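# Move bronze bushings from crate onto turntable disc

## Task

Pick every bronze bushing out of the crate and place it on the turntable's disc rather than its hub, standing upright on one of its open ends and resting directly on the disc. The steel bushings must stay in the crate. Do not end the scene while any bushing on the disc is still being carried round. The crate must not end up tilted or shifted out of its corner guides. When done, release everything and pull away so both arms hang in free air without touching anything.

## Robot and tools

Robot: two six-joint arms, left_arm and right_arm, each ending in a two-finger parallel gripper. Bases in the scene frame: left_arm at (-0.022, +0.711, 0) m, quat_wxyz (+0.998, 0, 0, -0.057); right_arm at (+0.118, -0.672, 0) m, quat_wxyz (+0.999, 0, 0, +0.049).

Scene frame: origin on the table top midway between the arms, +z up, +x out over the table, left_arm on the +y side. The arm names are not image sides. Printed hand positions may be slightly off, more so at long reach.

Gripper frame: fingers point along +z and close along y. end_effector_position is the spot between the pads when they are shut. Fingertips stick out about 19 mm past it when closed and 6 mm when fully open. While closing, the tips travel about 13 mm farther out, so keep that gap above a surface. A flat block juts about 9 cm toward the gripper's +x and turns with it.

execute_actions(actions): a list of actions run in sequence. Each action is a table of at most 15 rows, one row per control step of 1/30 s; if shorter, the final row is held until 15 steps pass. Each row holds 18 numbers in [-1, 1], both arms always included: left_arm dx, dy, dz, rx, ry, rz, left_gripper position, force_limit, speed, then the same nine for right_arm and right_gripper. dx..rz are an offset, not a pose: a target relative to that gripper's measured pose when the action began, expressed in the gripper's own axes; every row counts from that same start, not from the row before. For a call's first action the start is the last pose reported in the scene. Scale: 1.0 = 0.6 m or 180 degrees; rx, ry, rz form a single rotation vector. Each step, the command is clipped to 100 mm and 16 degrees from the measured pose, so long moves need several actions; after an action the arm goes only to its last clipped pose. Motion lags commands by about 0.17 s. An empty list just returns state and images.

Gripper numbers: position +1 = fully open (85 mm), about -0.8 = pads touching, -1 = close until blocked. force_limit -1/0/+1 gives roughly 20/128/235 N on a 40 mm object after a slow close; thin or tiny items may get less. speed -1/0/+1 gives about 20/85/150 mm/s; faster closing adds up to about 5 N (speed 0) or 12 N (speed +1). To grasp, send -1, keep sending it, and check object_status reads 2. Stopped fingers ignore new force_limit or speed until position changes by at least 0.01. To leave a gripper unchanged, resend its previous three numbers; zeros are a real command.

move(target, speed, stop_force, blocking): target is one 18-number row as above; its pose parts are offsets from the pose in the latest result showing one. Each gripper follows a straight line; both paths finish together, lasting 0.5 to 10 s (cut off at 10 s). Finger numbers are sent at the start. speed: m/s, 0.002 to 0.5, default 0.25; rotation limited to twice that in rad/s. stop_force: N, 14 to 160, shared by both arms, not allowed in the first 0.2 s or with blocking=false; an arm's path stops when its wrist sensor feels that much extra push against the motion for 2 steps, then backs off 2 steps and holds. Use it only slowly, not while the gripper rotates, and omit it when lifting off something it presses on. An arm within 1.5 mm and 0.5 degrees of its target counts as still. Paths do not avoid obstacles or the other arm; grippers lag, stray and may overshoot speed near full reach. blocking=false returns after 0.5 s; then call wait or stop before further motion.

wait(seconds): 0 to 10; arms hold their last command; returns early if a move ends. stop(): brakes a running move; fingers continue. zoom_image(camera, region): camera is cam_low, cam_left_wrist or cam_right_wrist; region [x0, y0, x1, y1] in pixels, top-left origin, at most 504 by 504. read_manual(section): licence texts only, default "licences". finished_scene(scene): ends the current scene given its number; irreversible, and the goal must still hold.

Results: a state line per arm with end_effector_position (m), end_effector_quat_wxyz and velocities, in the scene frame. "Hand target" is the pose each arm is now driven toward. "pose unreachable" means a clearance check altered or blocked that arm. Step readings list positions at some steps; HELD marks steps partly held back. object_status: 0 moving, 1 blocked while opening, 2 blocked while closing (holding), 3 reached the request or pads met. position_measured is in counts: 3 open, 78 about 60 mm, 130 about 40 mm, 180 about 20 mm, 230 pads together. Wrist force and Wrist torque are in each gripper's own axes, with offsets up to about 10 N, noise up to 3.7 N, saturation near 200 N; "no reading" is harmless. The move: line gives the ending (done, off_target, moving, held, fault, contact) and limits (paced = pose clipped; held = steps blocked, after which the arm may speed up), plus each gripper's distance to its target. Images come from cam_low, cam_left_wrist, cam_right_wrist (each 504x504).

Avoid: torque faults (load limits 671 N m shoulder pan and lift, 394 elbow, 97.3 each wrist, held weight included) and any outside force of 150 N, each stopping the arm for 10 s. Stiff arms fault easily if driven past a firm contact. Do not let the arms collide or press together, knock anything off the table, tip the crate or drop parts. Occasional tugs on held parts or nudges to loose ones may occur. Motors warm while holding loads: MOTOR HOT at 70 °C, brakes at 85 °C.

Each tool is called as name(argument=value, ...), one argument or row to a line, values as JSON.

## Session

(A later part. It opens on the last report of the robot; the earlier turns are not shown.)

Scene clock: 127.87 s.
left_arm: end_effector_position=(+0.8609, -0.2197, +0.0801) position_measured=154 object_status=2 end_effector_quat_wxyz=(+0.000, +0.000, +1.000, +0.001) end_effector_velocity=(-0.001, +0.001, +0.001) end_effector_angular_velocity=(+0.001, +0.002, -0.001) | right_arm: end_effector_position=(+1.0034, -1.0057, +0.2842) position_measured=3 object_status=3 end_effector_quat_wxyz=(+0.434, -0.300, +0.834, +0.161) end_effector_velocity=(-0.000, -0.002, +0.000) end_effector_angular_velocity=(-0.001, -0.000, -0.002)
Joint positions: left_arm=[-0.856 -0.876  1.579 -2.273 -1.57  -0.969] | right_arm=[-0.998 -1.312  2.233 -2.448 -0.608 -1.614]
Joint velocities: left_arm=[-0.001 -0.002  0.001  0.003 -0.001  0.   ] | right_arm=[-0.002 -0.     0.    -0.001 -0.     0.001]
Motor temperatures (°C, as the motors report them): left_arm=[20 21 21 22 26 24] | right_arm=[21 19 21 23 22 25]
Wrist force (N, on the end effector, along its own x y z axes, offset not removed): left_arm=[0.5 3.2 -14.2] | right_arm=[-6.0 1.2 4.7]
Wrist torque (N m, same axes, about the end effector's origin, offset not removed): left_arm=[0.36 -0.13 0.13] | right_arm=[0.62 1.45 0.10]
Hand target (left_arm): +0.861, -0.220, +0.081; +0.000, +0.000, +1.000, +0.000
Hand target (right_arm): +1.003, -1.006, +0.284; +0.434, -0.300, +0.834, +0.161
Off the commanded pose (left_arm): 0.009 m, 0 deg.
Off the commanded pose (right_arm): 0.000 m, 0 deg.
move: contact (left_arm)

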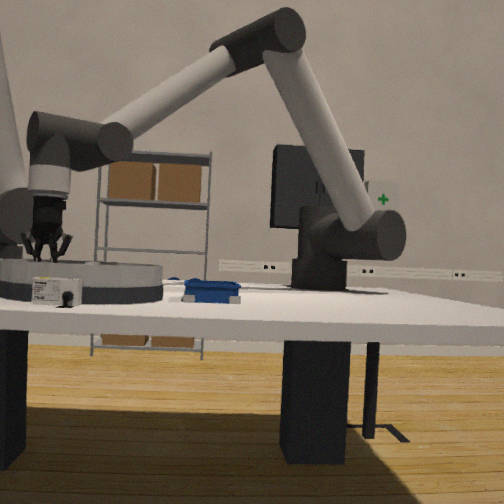

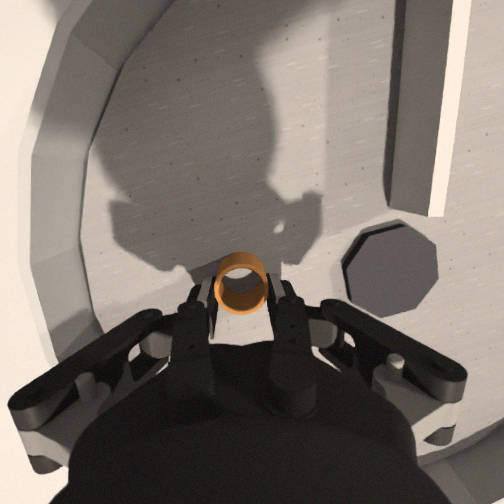

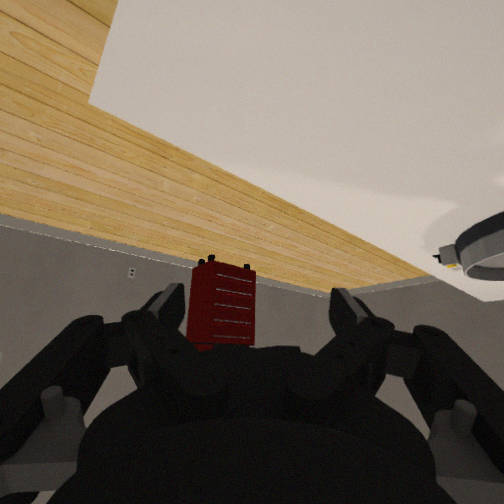

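Release and lift.

execute_actions(
  actions=[
    [[0,0,0,0,0,0,0.05,-0.6,0,0,0,0,0,0,0,1,0,0]],
    [[0,0,0,0,0,0,0.05,-0.6,0,0,0,0,0,0,0,1,0,0]],
  ],
)

move(
  target=[0,0,-0.16,0,0,0,0.05,-0.6,0,0,0,0,0,0,0,1,0,0],
  speed=0.1,
)

move(
  target=[0.097,0.79,0,0,0,0,-0.06,-0.6,0,0,0,0,0,0,0,1,0,0],
  speed=0.2,
)

Scene clock: 135.27 s.
left_arm: end_effector_position=(+0.8609, -0.2197, +0.0802) position_measured=123 object_status=3 end_effector_quat_wxyz=(+0.000, +0.000, +1.000, +0.000) end_effector_velocity=(-0.001, -0.001, +0.000) end_effector_angular_velocity=(+0.000, -0.001, -0.001) | right_arm: end_effector_position=(+1.0034, -1.0057, +0.2842) position_measured=3 object_status=3 end_effector_quat_wxyz=(+0.434, -0.300, +0.834, +0.161) end_effector_velocity=(+0.000, +0.002, -0.001) end_effector_angular_velocity=(+0.002, +0.002, +0.002)
Joint positions: left_arm=[-0.856 -0.876  1.579 -2.273 -1.57  -0.969] | right_arm=[-0.998 -1.312  2.233 -2.448 -0.608 -1.614]
Joint velocities: left_arm=[-0.001 -0.    -0.    -0.     0.001  0.   ] | right_arm=[ 0.002  0.     0.     0.003 -0.    -0.001]
Motor temperatures (°C, as the motors report them): left_arm=[20 21 21 22 26 24] | right_arm=[21 19 21 23 22 25]
Wrist force (N, on the end effector, along its own x y z axes, offset not removed): left_arm=[1.8 5.4 -5.8] | right_arm=[-3.9 2.6 7.1]
Wrist torque (N m, same axes, about the end effector's origin, offset not removed): left_arm=[0.54 -0.54 -0.04] | right_arm=[0.88 1.06 0.36]
Hand target (left_arm): +0.861, -0.220, +0.080; +0.000, +0.000, +1.000, +0.000
Hand target (right_arm): +1.003, -1.006, +0.284; +0.434, -0.300, +0.834, +0.161
Off the commanded pose (left_arm): 0.000 m, 0 deg.
Off the commanded pose (right_arm): 0.000 m, 0 deg.
Step readings (end_effector_position; steps 1 to 15: 1st action; 16 to 30: 2nd action):
0: left_arm (+0.8610, -0.2198, +0.0805) | right_arm (+1.0034, -1.0057, +0.2842)
1: left_arm (+0.8610, -0.2198, +0.0805) | right_arm (+1.0034, -1.0057, +0.2842)
2: left_arm (+0.8610, -0.2198, +0.0805) | right_arm (+1.0034, -1.0057, +0.2842)
4: left_arm (+0.8610, -0.2198, +0.0805) | right_arm (+1.0034, -1.0057, +0.2842)
8: left_arm (+0.8609, -0.2197, +0.0804) | right_arm (+1.0034, -1.0057, +0.2842)
15: left_arm (+0.8609, -0.2197, +0.0802) | right_arm (+1.0034, -1.0057, +0.2842)
16: left_arm (+0.8609, -0.2197, +0.0802) | right_arm (+1.0034, -1.0057, +0.2842)
17: left_arm (+0.8609, -0.2197, +0.0802) | right_arm (+1.0034, -1.0057, +0.2842)
19: left_arm (+0.8609, -0.2197, +0.0802) | right_arm (+1.0034, -1.0057, +0.2842)
23: left_arm (+0.8609, -0.2197, +0.0802) | right_arm (+1.0034, -1.0057, +0.2842)
30: end_effector_position above

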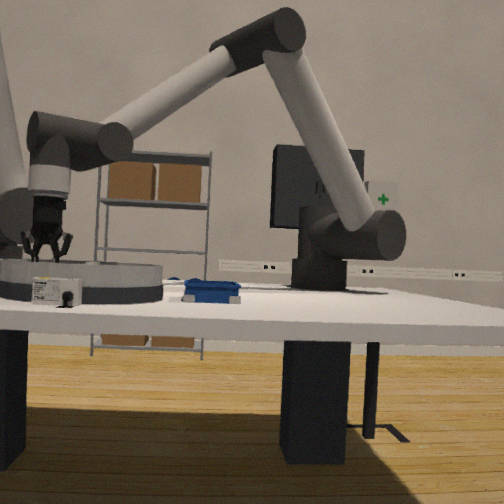

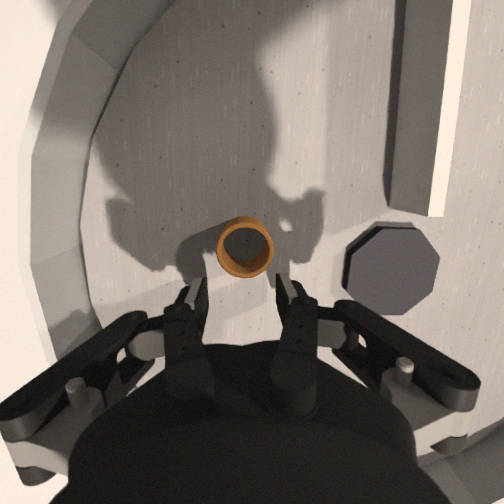

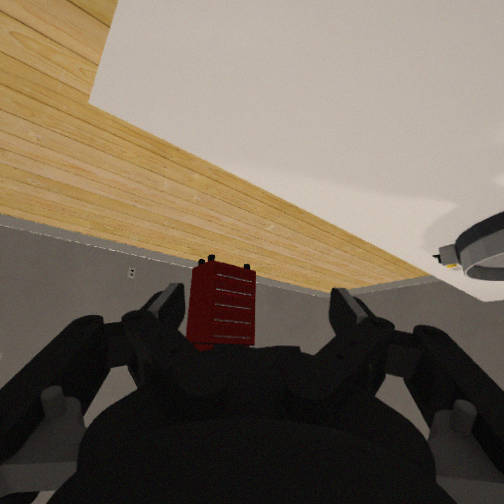

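Scene clock: 136.67 s.
left_arm: end_effector_position=(+0.8608, -0.2196, +0.1760) position_measured=123 object_status=3 end_effector_quat_wxyz=(+0.000, +0.000, +1.000, +0.000) end_effector_velocity=(+0.001, +0.000, +0.002) end_effector_angular_velocity=(-0.001, -0.001, +0.001) | right_arm: end_effector_position=(+1.0034, -1.0057, +0.2842) position_measured=3 object_status=3 end_effector_quat_wxyz=(+0.434, -0.300, +0.834, +0.161) end_effector_velocity=(+0.000, -0.000, +0.000) end_effector_angular_velocity=(-0.002, -0.001, +0.000)
Joint positions: left_arm=[-0.856 -0.944  1.543 -2.169 -1.57  -0.969] | right_arm=[-0.998 -1.312  2.233 -2.448 -0.608 -1.614]
Joint velocities: left_arm=[ 0.001 -0.001 -0.002  0.002  0.    -0.   ] | right_arm=[ 0.    -0.     0.    -0.002  0.    -0.   ]
Motor temperatures (°C, as the motors report them): left_arm=[20 21 21 22 26 24] | right_arm=[21 19 21 23 22 25]
Wrist force (N, on the end effector, along its own x y z axes, offset not removed): left_arm=[0.9 3.9 -5.3] | right_arm=[-5.6 -0.7 6.9]
Wrist torque (N m, same axes, about the end effector's origin, offset not removed): left_arm=[0.40 -0.39 -0.06] | right_arm=[0.30 1.23 0.21]
Hand target (left_arm): +0.861, -0.220, +0.176; +0.000, +0.000, +1.000, +0.000
Hand target (right_arm): +1.003, -1.006, +0.284; +0.434, -0.300, +0.834, +0.161
Off the commanded pose (left_arm): 0.000 m, 0 deg.
Off the commanded pose (right_arm): 0.000 m, 0 deg.
move: done

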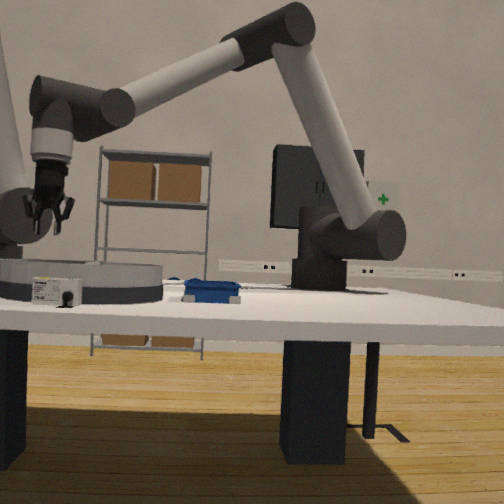

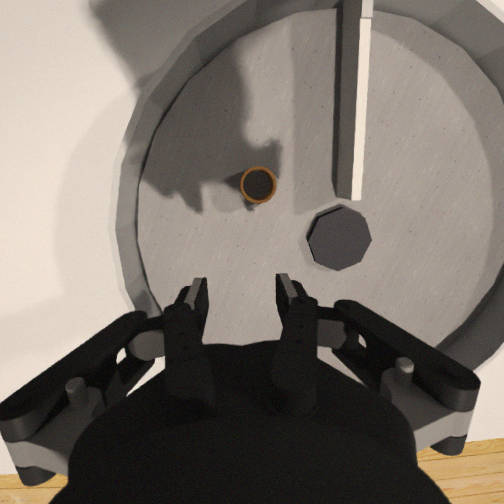

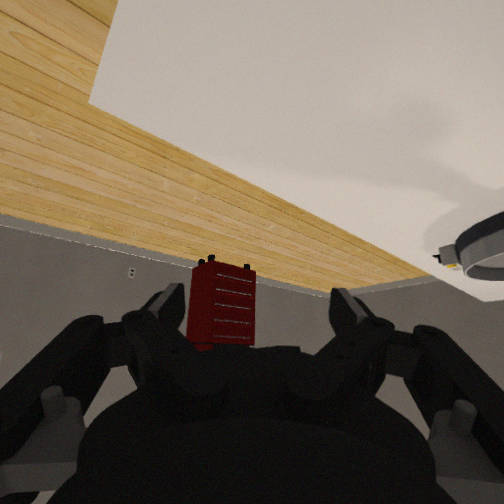

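Scene clock: 139.60 s.
left_arm: end_effector_position=(+0.8019, +0.2540, +0.1755) position_measured=136 object_status=3 end_effector_quat_wxyz=(-0.000, +0.000, +1.000, +0.000) end_effector_velocity=(-0.001, -0.001, -0.000) end_effector_angular_velocity=(+0.000, -0.000, -0.003) | right_arm: end_effector_position=(+1.0034, -1.0057, +0.2842) position_measured=3 object_status=3 end_effector_quat_wxyz=(+0.434, -0.300, +0.834, +0.161) end_effector_velocity=(-0.000, -0.000, +0.000) end_effector_angular_velocity=(-0.001, -0.001, +0.001)
Joint positions: left_arm=[-0.608 -1.258  2.08  -2.392 -1.57  -0.722] | right_arm=[-0.998 -1.312  2.233 -2.448 -0.608 -1.614]
Joint velocities: left_arm=[-0.002 -0.     0.001 -0.001  0.     0.001] | right_arm=[-0.    -0.    -0.    -0.     0.    -0.001]
Motor temperatures (°C, as the motors report them): left_arm=[20 21 21 22 26 24] | right_arm=[21 19 21 23 22 25]
Wrist force (N, on the end effector, along its own x y z axes, offset not removed): left_arm=[1.6 5.6 -5.8] | right_arm=[-2.8 1.6 3.6]
Wrist torque (N m, same axes, about the end effector's origin, offset not removed): left_arm=[0.72 -0.44 0.14] | right_arm=[0.69 0.74 0.27]
Hand target (left_arm): +0.802, +0.254, +0.175; +0.000, +0.000, +1.000, +0.000
Hand target (right_arm): +1.003, -1.006, +0.284; +0.434, -0.300, +0.834, +0.161
Off the commanded pose (left_arm): 0.001 m, 0 deg.
Off the commanded pose (right_arm): 0.000 m, 0 deg.
move: done

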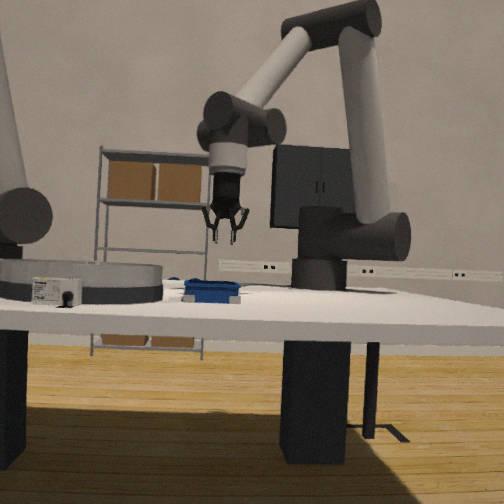

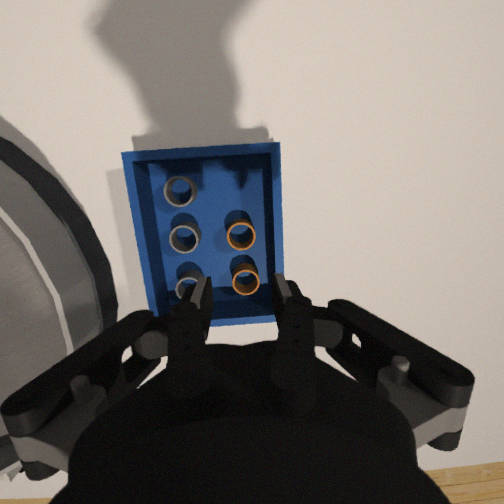

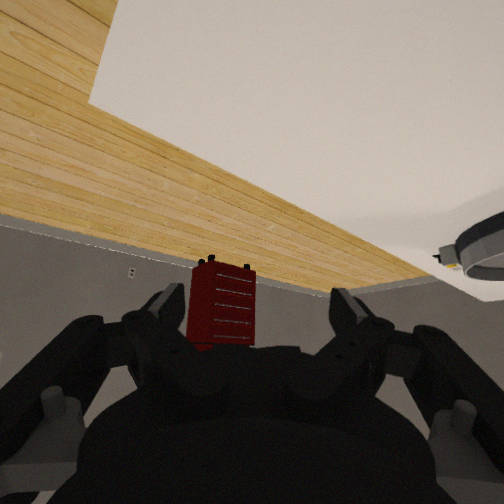

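move(
  target=[0,0,0.16,0,0,0,-0.06,-0.6,0,0,0,0,0,0,0,1,0,0],
  speed=0.08,
)

zoom_image(
  camera="cam_left_wrist",
  region=[145,174,345,374],
)

Scene clock: 148.13 s.
left_arm: end_effector_position=(+0.8021, +0.2540, +0.0797) position_measured=136 object_status=3 end_effector_quat_wxyz=(-0.000, +0.000, +1.000, +0.000) end_effector_velocity=(+0.000, +0.000, -0.003) end_effector_angular_velocity=(+0.000, +0.001, +0.000) | right_arm: end_effector_position=(+1.0034, -1.0057, +0.2842) position_measured=3 object_status=3 end_effector_quat_wxyz=(+0.434, -0.300, +0.834, +0.161) end_effector_velocity=(+0.000, +0.000, -0.000) end_effector_angular_velocity=(-0.000, -0.000, +0.000)
Joint positions: left_arm=[-0.608 -1.158  2.122 -2.535 -1.57  -0.722] | right_arm=[-0.998 -1.312  2.233 -2.448 -0.608 -1.614]
Joint velocities: left_arm=[ 0.     0.003  0.    -0.003 -0.    -0.   ] | right_arm=[ 0.     0.    -0.    -0.    -0.    -0.001]
Motor temperatures (°C, as the motors report them): left_arm=[20 21 21 22 26 24] | right_arm=[21 19 21 23 22 25]
Wrist force (N, on the end effector, along its own x y z axes, offset not removed): left_arm=[-2.2 5.5 -4.0] | right_arm=[-3.8 5.0 2.5]
Wrist torque (N m, same axes, about the end effector's origin, offset not removed): left_arm=[0.80 0.15 -0.03] | right_arm=[1.31 0.93 0.25]
Hand target (left_arm): +0.802, +0.254, +0.080; -0.000, +0.000, +1.000, +0.000
Hand target (right_arm): +1.003, -1.006, +0.284; +0.434, -0.300, +0.834, +0.161
Off the commanded pose (left_arm): 0.000 m, 0 deg.
Off the commanded pose (right_arm): 0.000 m, 0 deg.
move: done

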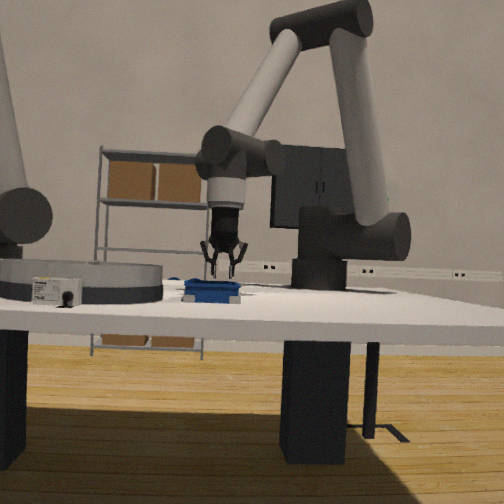

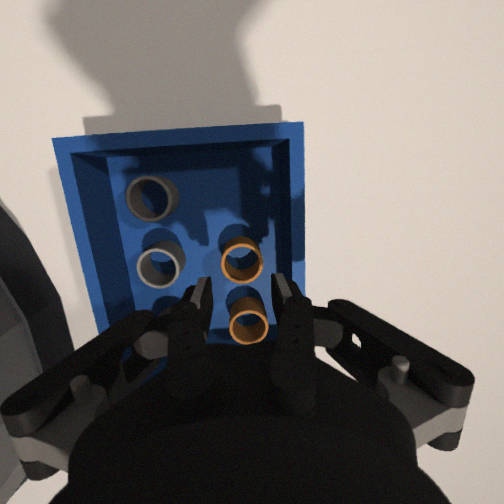

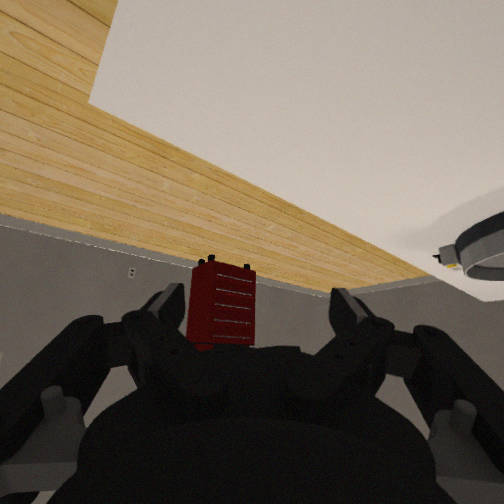

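Region (145, 174, 345, 374) of cam_left_wrist's 504x504 image, scaled by 2.520, with more detail than that image has.

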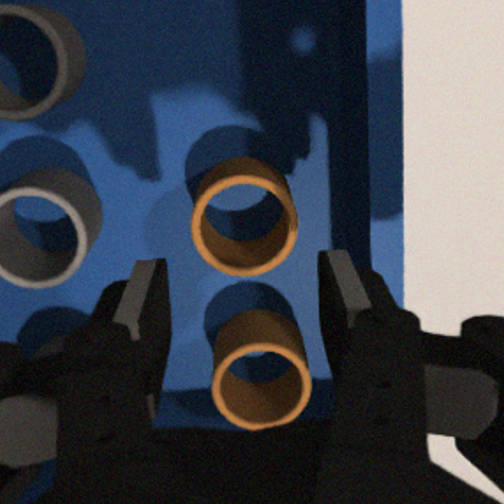

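move(
  target=[0,0,0.04,0,0,0,-0.06,-0.6,0,0,0,0,0,0,0,1,0,0],
  speed=0.03,
)

zoom_image(
  camera="cam_left_wrist",
  region=[145,174,345,374],
)

Scene clock: 160.00 s.
left_arm: end_effector_position=(+0.8021, +0.2540, +0.0559) position_measured=136 object_status=3 end_effector_quat_wxyz=(-0.000, +0.000, +1.000, +0.000) end_effector_velocity=(+0.000, -0.001, -0.001) end_effector_angular_velocity=(+0.000, -0.001, -0.000) | right_arm: end_effector_position=(+1.0034, -1.0057, +0.2842) position_measured=3 object_status=3 end_effector_quat_wxyz=(+0.434, -0.300, +0.834, +0.161) end_effector_velocity=(-0.000, -0.002, -0.000) end_effector_angular_velocity=(+0.000, -0.000, -0.002)
Joint positions: left_arm=[-0.608 -1.131  2.13  -2.57  -1.57  -0.722] | right_arm=[-0.998 -1.312  2.233 -2.448 -0.608 -1.614]
Joint velocities: left_arm=[-0.001  0.001  0.    -0.002  0.001 -0.   ] | right_arm=[-0.002  0.    -0.    -0.     0.     0.   ]
Motor temperatures (°C, as the motors report them): left_arm=[20 21 21 22 26 24] | right_arm=[21 19 21 23 22 25]
Wrist force (N, on the end effector, along its own x y z axes, offset not removed): left_arm=[-3.9 7.8 -4.7] | right_arm=[-4.1 2.1 5.6]
Wrist torque (N m, same axes, about the end effector's origin, offset not removed): left_arm=[1.03 0.60 0.12] | right_arm=[0.79 1.01 0.27]
Hand target (left_arm): +0.802, +0.254, +0.056; -0.000, +0.000, +1.000, +0.000
Hand target (right_arm): +1.003, -1.006, +0.284; +0.434, -0.300, +0.834, +0.161
Off the commanded pose (left_arm): 0.000 m, 0 deg.
Off the commanded pose (right_arm): 0.000 m, 0 deg.
move: done

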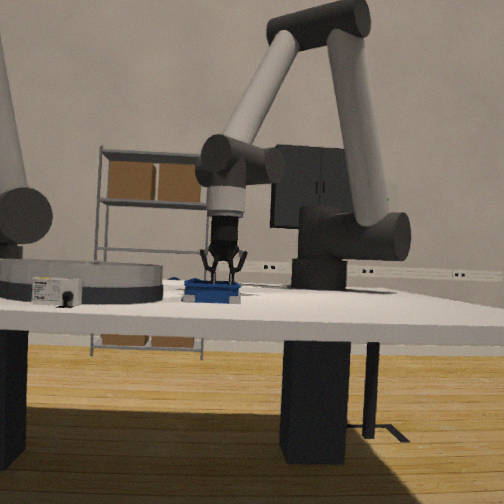

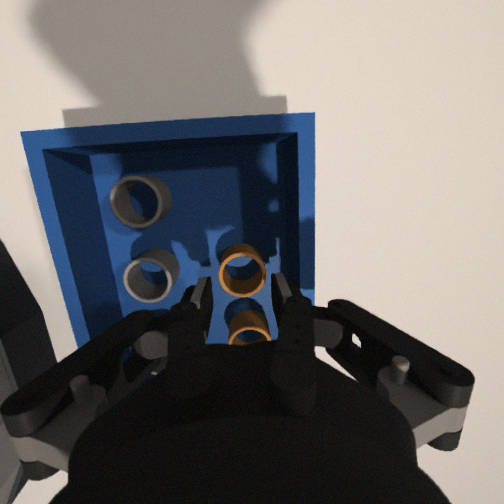

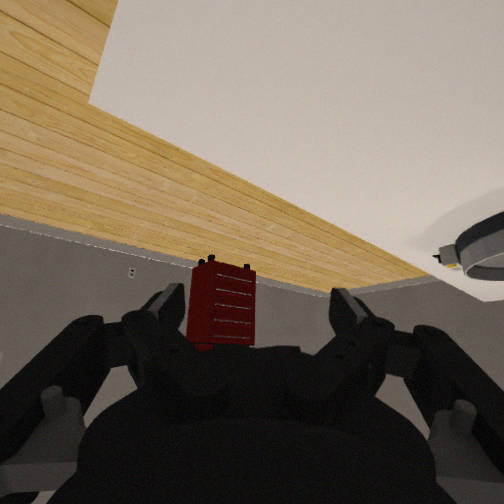

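Region (145, 174, 345, 374) of cam_left_wrist's 504x504 image, scaled by 2.520, with more detail than that image has.

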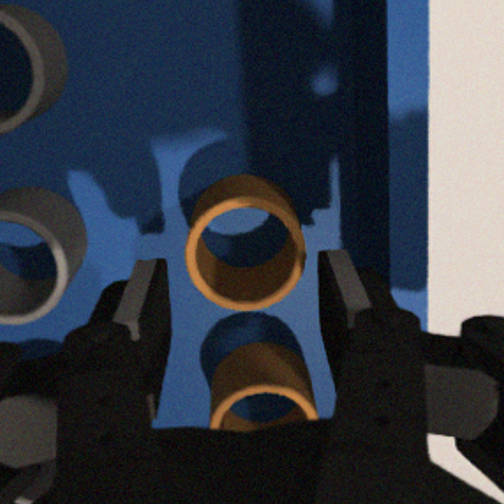

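Centered between the fingers. Descend.

move(
  target=[0,0,0.04,0,0,0,-0.06,-0.6,0,0,0,0,0,0,0,1,0,0],
  speed=0.012,
  stop_force=15,
)

zoom_image(
  camera="cam_left_wrist",
  region=[145,174,345,374],
)

Scene clock: 168.13 s.
left_arm: end_effector_position=(+0.8021, +0.2540, +0.0321) position_measured=136 object_status=3 end_effector_quat_wxyz=(-0.000, +0.000, +1.000, +0.000) end_effector_velocity=(+0.000, -0.000, -0.000) end_effector_angular_velocity=(-0.002, -0.001, +0.000) | right_arm: end_effector_position=(+1.0034, -1.0057, +0.2842) position_measured=3 object_status=3 end_effector_quat_wxyz=(+0.434, -0.300, +0.834, +0.161) end_effector_velocity=(-0.000, -0.000, +0.000) end_effector_angular_velocity=(-0.001, -0.001, +0.000)
Joint positions: left_arm=[-0.608 -1.103  2.137 -2.604 -1.57  -0.722] | right_arm=[-0.998 -1.312  2.233 -2.448 -0.608 -1.614]
Joint velocities: left_arm=[ 0.     0.     0.    -0.003 -0.001 -0.   ] | right_arm=[-0. -0. -0. -0.  0. -0.]
Motor temperatures (°C, as the motors report them): left_arm=[20 21 21 22 26 24] | right_arm=[21 19 21 23 22 25]
Wrist force (N, on the end effector, along its own x y z axes, offset not removed): left_arm=[0.8 6.2 -6.6] | right_arm=[-5.0 1.6 6.4]
Wrist torque (N m, same axes, about the end effector's origin, offset not removed): left_arm=[0.97 -0.30 0.26] | right_arm=[0.75 1.19 0.35]
Hand target (left_arm): +0.802, +0.254, +0.032; -0.000, +0.000, +1.000, +0.000
Hand target (right_arm): +1.003, -1.006, +0.284; +0.434, -0.300, +0.834, +0.161
Off the commanded pose (left_arm): 0.000 m, 0 deg.
Off the commanded pose (right_arm): 0.000 m, 0 deg.
move: done

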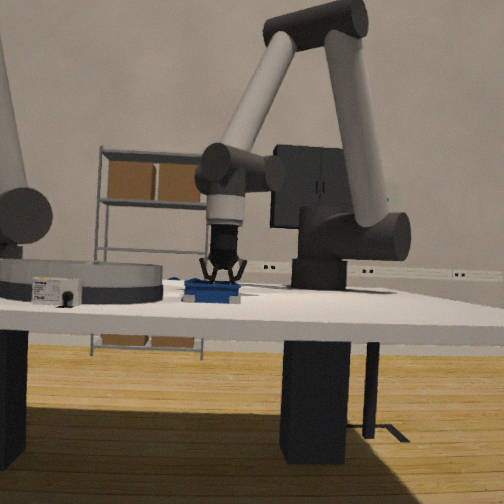

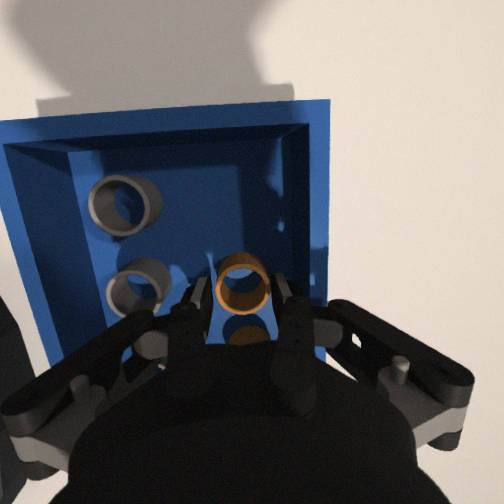

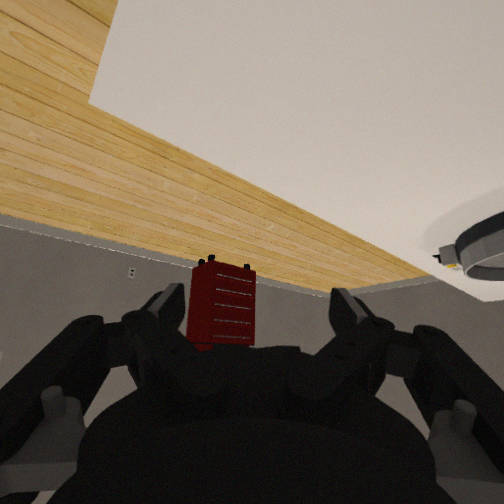

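Region (145, 174, 345, 374) of cam_left_wrist's 504x504 image, scaled by 2.520, with more detail than that image has.

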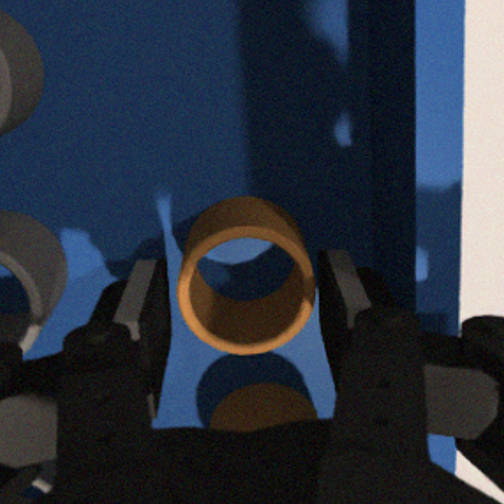

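Good.

execute_actions(
  actions=[
    [[0,0,0,0,0,0,-1,-0.6,-0.5,0,0,0,0,0,0,1,0,0]],
    [[0,0,0,0,0,0,-1,-0.6,-0.5,0,0,0,0,0,0,1,0,0]],
    [[0,0,0,0,0,0,-1,-0.6,-0.5,0,0,0,0,0,0,1,0,0]],
  ],
)

move(
  target=[0,0,-0.04,0,0,0,-1,-0.6,-0.5,0,0,0,0,0,0,1,0,0],
  speed=0.02,
)

move(
  target=[0,0,-0.19,0,0,0,-1,-0.6,-0.5,0,0,0,0,0,0,1,0,0],
  speed=0.08,
)

Scene clock: 176.83 s.
left_arm: end_effector_position=(+0.8021, +0.2540, +0.0320) position_measured=154 object_status=2 end_effector_quat_wxyz=(-0.000, +0.000, +1.000, +0.000) end_effector_velocity=(+0.000, +0.001, +0.002) end_effector_angular_velocity=(-0.002, -0.001, +0.001) | right_arm: end_effector_position=(+1.0034, -1.0057, +0.2842) position_measured=3 object_status=3 end_effector_quat_wxyz=(+0.434, -0.300, +0.834, +0.161) end_effector_velocity=(-0.001, -0.002, +0.000) end_effector_angular_velocity=(-0.001, -0.001, -0.001)
Joint positions: left_arm=[-0.608 -1.103  2.137 -2.604 -1.57  -0.722] | right_arm=[-0.998 -1.312  2.233 -2.448 -0.608 -1.614]
Joint velocities: left_arm=[ 0.001 -0.002  0.001  0.    -0.001 -0.   ] | right_arm=[-0.002  0.     0.    -0.001 -0.    -0.001]
Motor temperatures (°C, as the motors report them): left_arm=[20 21 21 22 26 24] | right_arm=[21 19 21 23 22 25]
Wrist force (N, on the end effector, along its own x y z axes, offset not removed): left_arm=[-3.4 1.5 -14.3] | right_arm=[-9.3 2.3 7.4]
Wrist torque (N m, same axes, about the end effector's origin, offset not removed): left_arm=[0.10 0.39 0.32] | right_arm=[0.94 2.00 0.19]
Hand target (left_arm): +0.802, +0.254, +0.032; -0.000, +0.000, +1.000, +0.000
Hand target (right_arm): +1.003, -1.006, +0.284; +0.434, -0.300, +0.834, +0.161
Off the commanded pose (left_arm): 0.000 m, 0 deg.
Off the commanded pose (right_arm): 0.000 m, 0 deg.
Step readings (end_effector_position; steps 1 to 15: 1st action; 16 to 30: 2nd action; 31 to 45: 3rd action):
0: left_arm (+0.8021, +0.2539, +0.0319) | right_arm (+1.0034, -1.0057, +0.2842)
1: left_arm (+0.8021, +0.2539, +0.0319) | right_arm (+1.0034, -1.0057, +0.2842)
2: left_arm (+0.8021, +0.2539, +0.0319) | right_arm (+1.0034, -1.0057, +0.2842)
4: left_arm (+0.8021, +0.2539, +0.0319) | right_arm (+1.0034, -1.0057, +0.2842)
8: left_arm (+0.8021, +0.2540, +0.0319) | right_arm (+1.0034, -1.0057, +0.2842)
15: left_arm (+0.8021, +0.2540, +0.0320) | right_arm (+1.0034, -1.0057, +0.2842)
16: left_arm (+0.8021, +0.2540, +0.0320) | right_arm (+1.0034, -1.0057, +0.2842)
17: left_arm (+0.8021, +0.2540, +0.0320) | right_arm (+1.0034, -1.0057, +0.2842)
19: left_arm (+0.8021, +0.2540, +0.0320) | right_arm (+1.0034, -1.0057, +0.2842)
23: left_arm (+0.8021, +0.2540, +0.0320) | right_arm (+1.0034, -1.0057, +0.2842)
30: left_arm (+0.8021, +0.2540, +0.0320) | right_arm (+1.0034, -1.0057, +0.2842)
31: left_arm (+0.8021, +0.2540, +0.0320) | right_arm (+1.0034, -1.0057, +0.2842)
32: left_arm (+0.8021, +0.2540, +0.0320) | right_arm (+1.0034, -1.0057, +0.2842)
34: left_arm (+0.8021, +0.2540, +0.0320) | right_arm (+1.0034, -1.0057, +0.2842)
38: left_arm (+0.8021, +0.2540, +0.0320) | right_arm (+1.0034, -1.0057, +0.2842)
45: end_effector_position above

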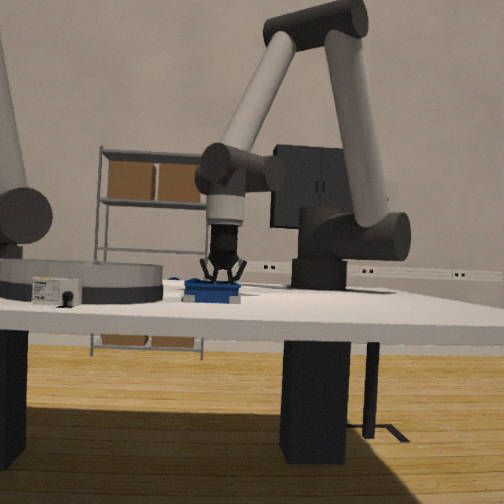

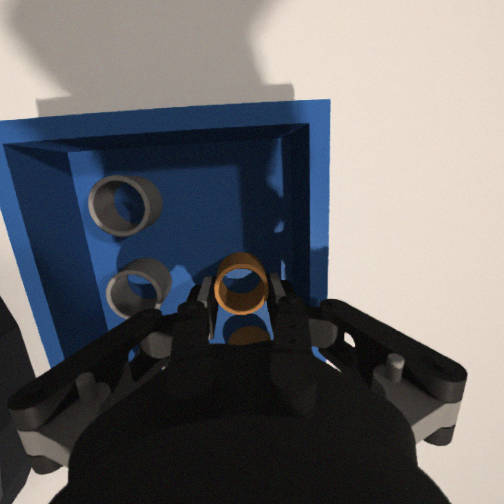

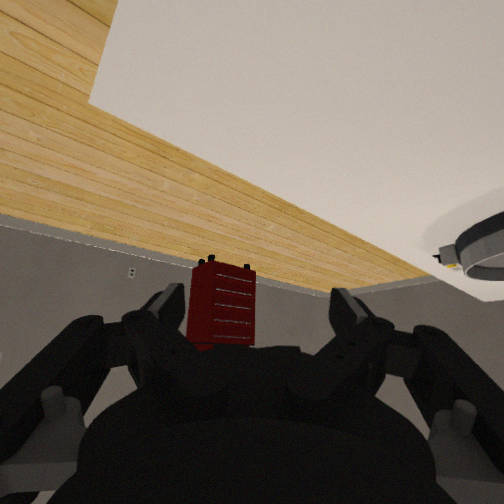

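Scene clock: 178.33 s.
left_arm: end_effector_position=(+0.8020, +0.2540, +0.0558) position_measured=154 object_status=2 end_effector_quat_wxyz=(-0.000, +0.000, +1.000, +0.000) end_effector_velocity=(+0.000, +0.001, +0.001) end_effector_angular_velocity=(-0.000, +0.001, +0.001) | right_arm: end_effector_position=(+1.0034, -1.0057, +0.2842) position_measured=3 object_status=3 end_effector_quat_wxyz=(+0.434, -0.300, +0.834, +0.161) end_effector_velocity=(+0.000, +0.000, +0.000) end_effector_angular_velocity=(-0.001, -0.001, +0.000)
Joint positions: left_arm=[-0.608 -1.131  2.13  -2.569 -1.57  -0.722] | right_arm=[-0.998 -1.312  2.233 -2.448 -0.608 -1.614]
Joint velocities: left_arm=[ 0.001 -0.002 -0.     0.002 -0.001 -0.   ] | right_arm=[ 0.    -0.    -0.    -0.002  0.     0.001]
Motor temperatures (°C, as the motors report them): left_arm=[20 21 21 22 26 24] | right_arm=[21 19 21 23 22 25]
Wrist force (N, on the end effector, along its own x y z axes, offset not removed): left_arm=[1.0 1.9 -5.2] | right_arm=[-2.5 3.1 5.9]
Wrist torque (N m, same axes, about the end effector's origin, offset not removed): left_arm=[0.15 -0.39 0.05] | right_arm=[1.00 0.68 0.24]
Hand target (left_arm): +0.802, +0.254, +0.056; -0.000, +0.000, +1.000, +0.000
Hand target (right_arm): +1.003, -1.006, +0.284; +0.434, -0.300, +0.834, +0.161
Off the commanded pose (left_arm): 0.000 m, 0 deg.
Off the commanded pose (right_arm): 0.000 m, 0 deg.
move: done

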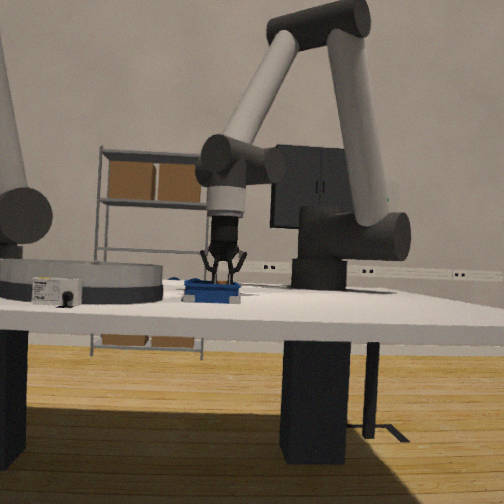

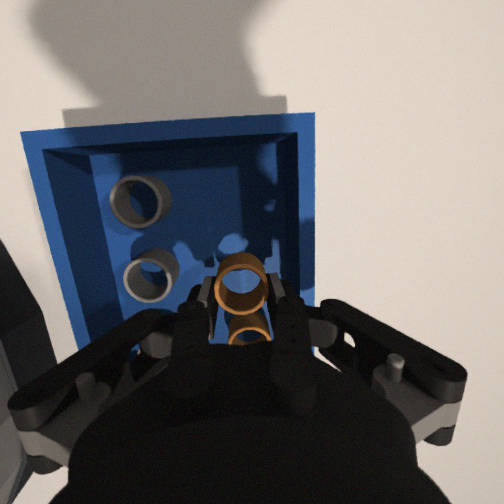

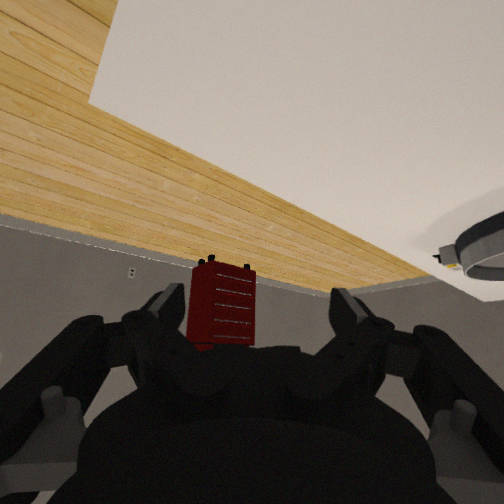

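Scene clock: 180.17 s.
left_arm: end_effector_position=(+0.8019, +0.2541, +0.1695) position_measured=154 object_status=2 end_effector_quat_wxyz=(-0.000, +0.000, +1.000, +0.000) end_effector_velocity=(+0.000, +0.001, +0.002) end_effector_angular_velocity=(+0.001, -0.000, +0.001) | right_arm: end_effector_position=(+1.0034, -1.0057, +0.2842) position_measured=3 object_status=3 end_effector_quat_wxyz=(+0.434, -0.300, +0.834, +0.161) end_effector_velocity=(+0.000, -0.001, +0.000) end_effector_angular_velocity=(-0.002, -0.001, +0.000)
Joint positions: left_arm=[-0.608 -1.253  2.083 -2.401 -1.57  -0.722] | right_arm=[-0.998 -1.312  2.233 -2.448 -0.608 -1.614]
Joint velocities: left_arm=[ 0.001 -0.002 -0.001  0.003  0.001  0.   ] | right_arm=[-0.    -0.     0.    -0.001 -0.    -0.001]
Motor temperatures (°C, as the motors report them): left_arm=[20 21 21 22 26 24] | right_arm=[21 19 21 23 22 25]
Wrist force (N, on the end effector, along its own x y z axes, offset not removed): left_arm=[-2.1 5.1 -10.5] | right_arm=[-6.2 -0.2 5.4]
Wrist torque (N m, same axes, about the end effector's origin, offset not removed): left_arm=[0.62 0.07 0.17] | right_arm=[0.32 1.28 0.24]
Hand target (left_arm): +0.802, +0.254, +0.170; -0.000, +0.000, +1.000, +0.000
Hand target (right_arm): +1.003, -1.006, +0.284; +0.434, -0.300, +0.834, +0.161
Off the commanded pose (left_arm): 0.000 m, 0 deg.
Off the commanded pose (right_arm): 0.000 m, 0 deg.
move: done

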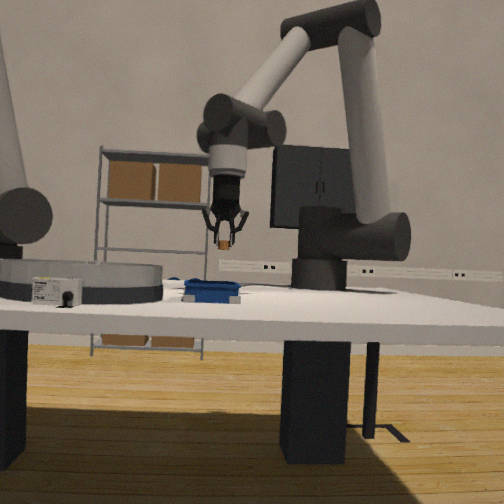

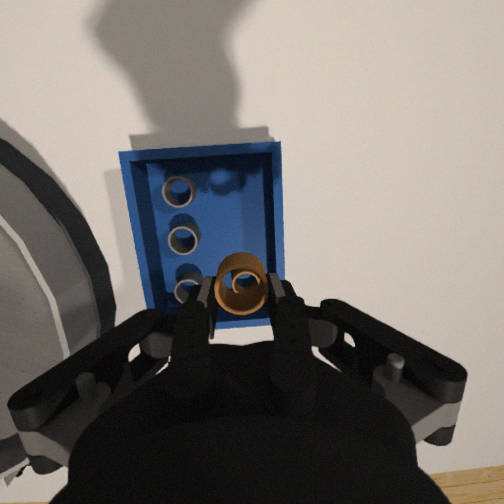

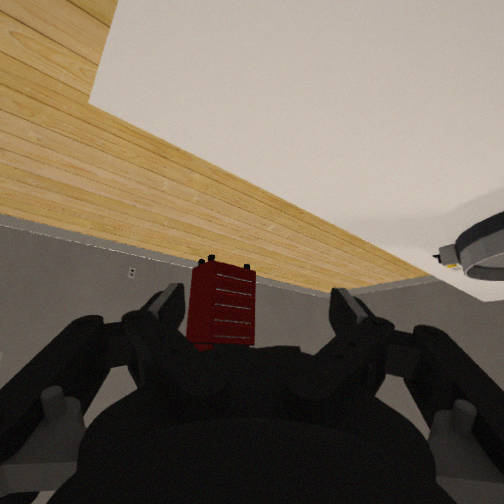

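Target (0.861,−0.22).

move(
  target=[-0.098,-0.79,0,0,0,0,-1,-0.6,-0.5,0,0,0,0,0,0,1,0,0],
  speed=0.15,
)

move(
  target=[0,0,0.115,0,0,0,-1,-0.6,-0.5,0,0,0,0,0,0,1,0,0],
  speed=0.08,
)

Scene clock: 218.70 s.
left_arm: end_effector_position=(+0.8613, -0.2196, +0.1700) position_measured=154 object_status=2 end_effector_quat_wxyz=(+0.000, +0.000, +1.000, +0.001) end_effector_velocity=(+0.001, -0.001, -0.000) end_effector_angular_velocity=(+0.000, +0.000, +0.001) | right_arm: end_effector_position=(+1.0034, -1.0057, +0.2842) position_measured=3 object_status=3 end_effector_quat_wxyz=(+0.434, -0.300, +0.834, +0.161) end_effector_velocity=(-0.001, -0.001, -0.000) end_effector_angular_velocity=(+0.001, +0.001, -0.002)
Joint positions: left_arm=[-0.856 -0.939  1.544 -2.175 -1.57  -0.969] | right_arm=[-0.998 -1.312  2.233 -2.448 -0.608 -1.614]
Joint velocities: left_arm=[ 0.001  0.002 -0.003  0.001 -0.    -0.   ] | right_arm=[-0.001 -0.    -0.     0.001  0.     0.001]
Motor temperatures (°C, as the motors report them): left_arm=[20 21 21 22 26 24] | right_arm=[21 19 21 23 22 25]
Wrist force (N, on the end effector, along its own x y z axes, offset not removed): left_arm=[4.5 5.2 -8.3] | right_arm=[-4.1 0.2 8.0]
Wrist torque (N m, same axes, about the end effector's origin, offset not removed): left_arm=[0.49 -0.89 0.10] | right_arm=[0.39 0.96 0.23]
Hand target (left_arm): +0.861, -0.220, +0.170; +0.000, +0.000, +1.000, +0.001
Hand target (right_arm): +1.003, -1.006, +0.284; +0.434, -0.300, +0.834, +0.161
Off the commanded pose (left_arm): 0.001 m, 0 deg.
Off the commanded pose (right_arm): 0.000 m, 0 deg.
move: done

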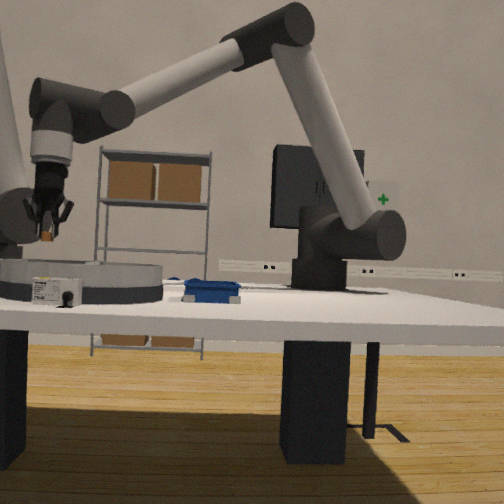

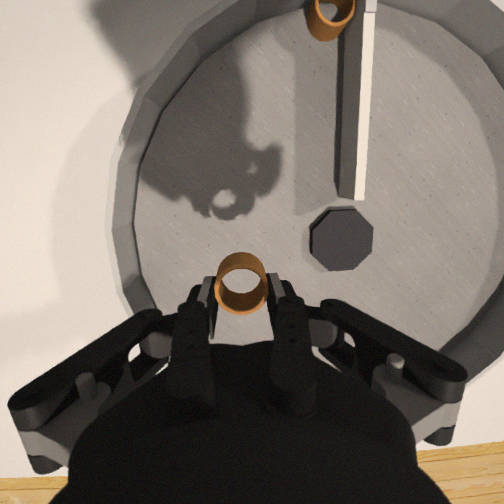

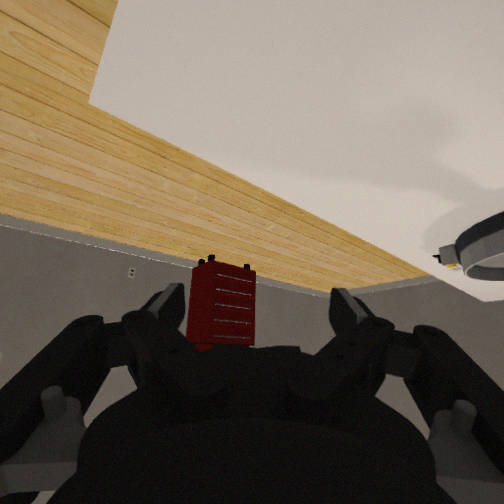

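Scene clock: 219.97 s.
left_arm: end_effector_position=(+0.8614, -0.2197, +0.1012) position_measured=154 object_status=2 end_effector_quat_wxyz=(+0.000, +0.000, +1.000, +0.001) end_effector_velocity=(+0.001, +0.001, -0.003) end_effector_angular_velocity=(+0.002, -0.000, +0.000) | right_arm: end_effector_position=(+1.0034, -1.0057, +0.2842) position_measured=3 object_status=3 end_effector_quat_wxyz=(+0.434, -0.300, +0.834, +0.161) end_effector_velocity=(-0.000, +0.000, -0.000) end_effector_angular_velocity=(-0.000, -0.000, +0.001)
Joint positions: left_arm=[-0.856 -0.891  1.571 -2.25  -1.57  -0.969] | right_arm=[-0.998 -1.312  2.233 -2.448 -0.608 -1.614]
Joint velocities: left_arm=[ 0.     0.002  0.001 -0.002  0.001  0.   ] | right_arm=[-0.     0.     0.     0.001 -0.    -0.002]
Motor temperatures (°C, as the motors report them): left_arm=[20 21 21 22 26 24] | right_arm=[21 19 21 23 22 25]
Wrist force (N, on the end effector, along its own x y z axes, offset not removed): left_arm=[1.5 2.5 -4.9] | right_arm=[-8.7 1.2 8.6]
Wrist torque (N m, same axes, about the end effector's origin, offset not removed): left_arm=[0.23 -0.31 0.08] | right_arm=[0.59 1.88 0.26]
Hand target (left_arm): +0.861, -0.220, +0.101; +0.000, +0.000, +1.000, +0.001
Hand target (right_arm): +1.003, -1.006, +0.284; +0.434, -0.300, +0.834, +0.161
Off the commanded pose (left_arm): 0.000 m, 0 deg.
Off the commanded pose (right_arm): 0.000 m, 0 deg.
move: done

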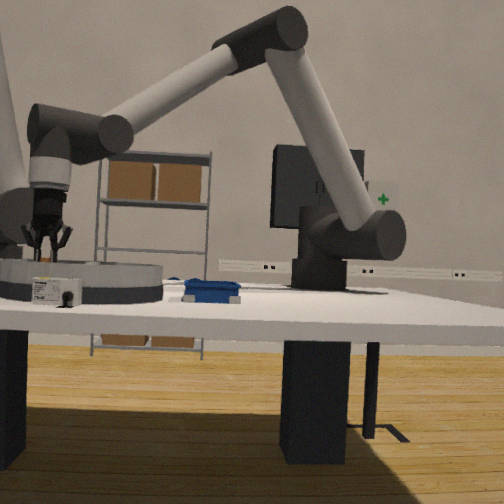

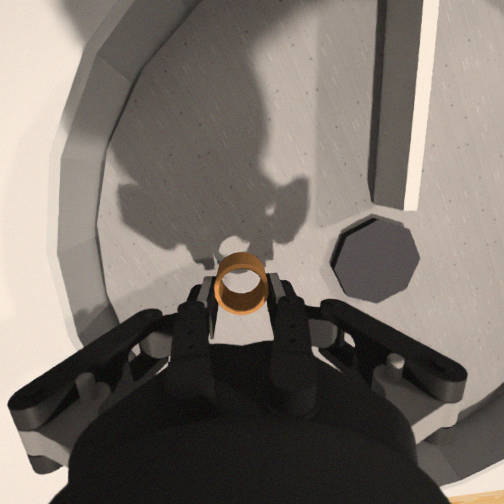

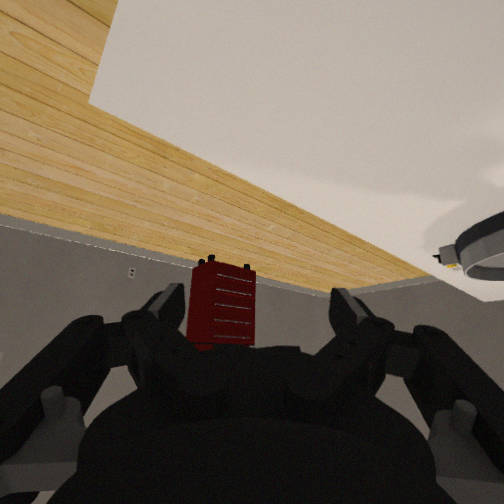

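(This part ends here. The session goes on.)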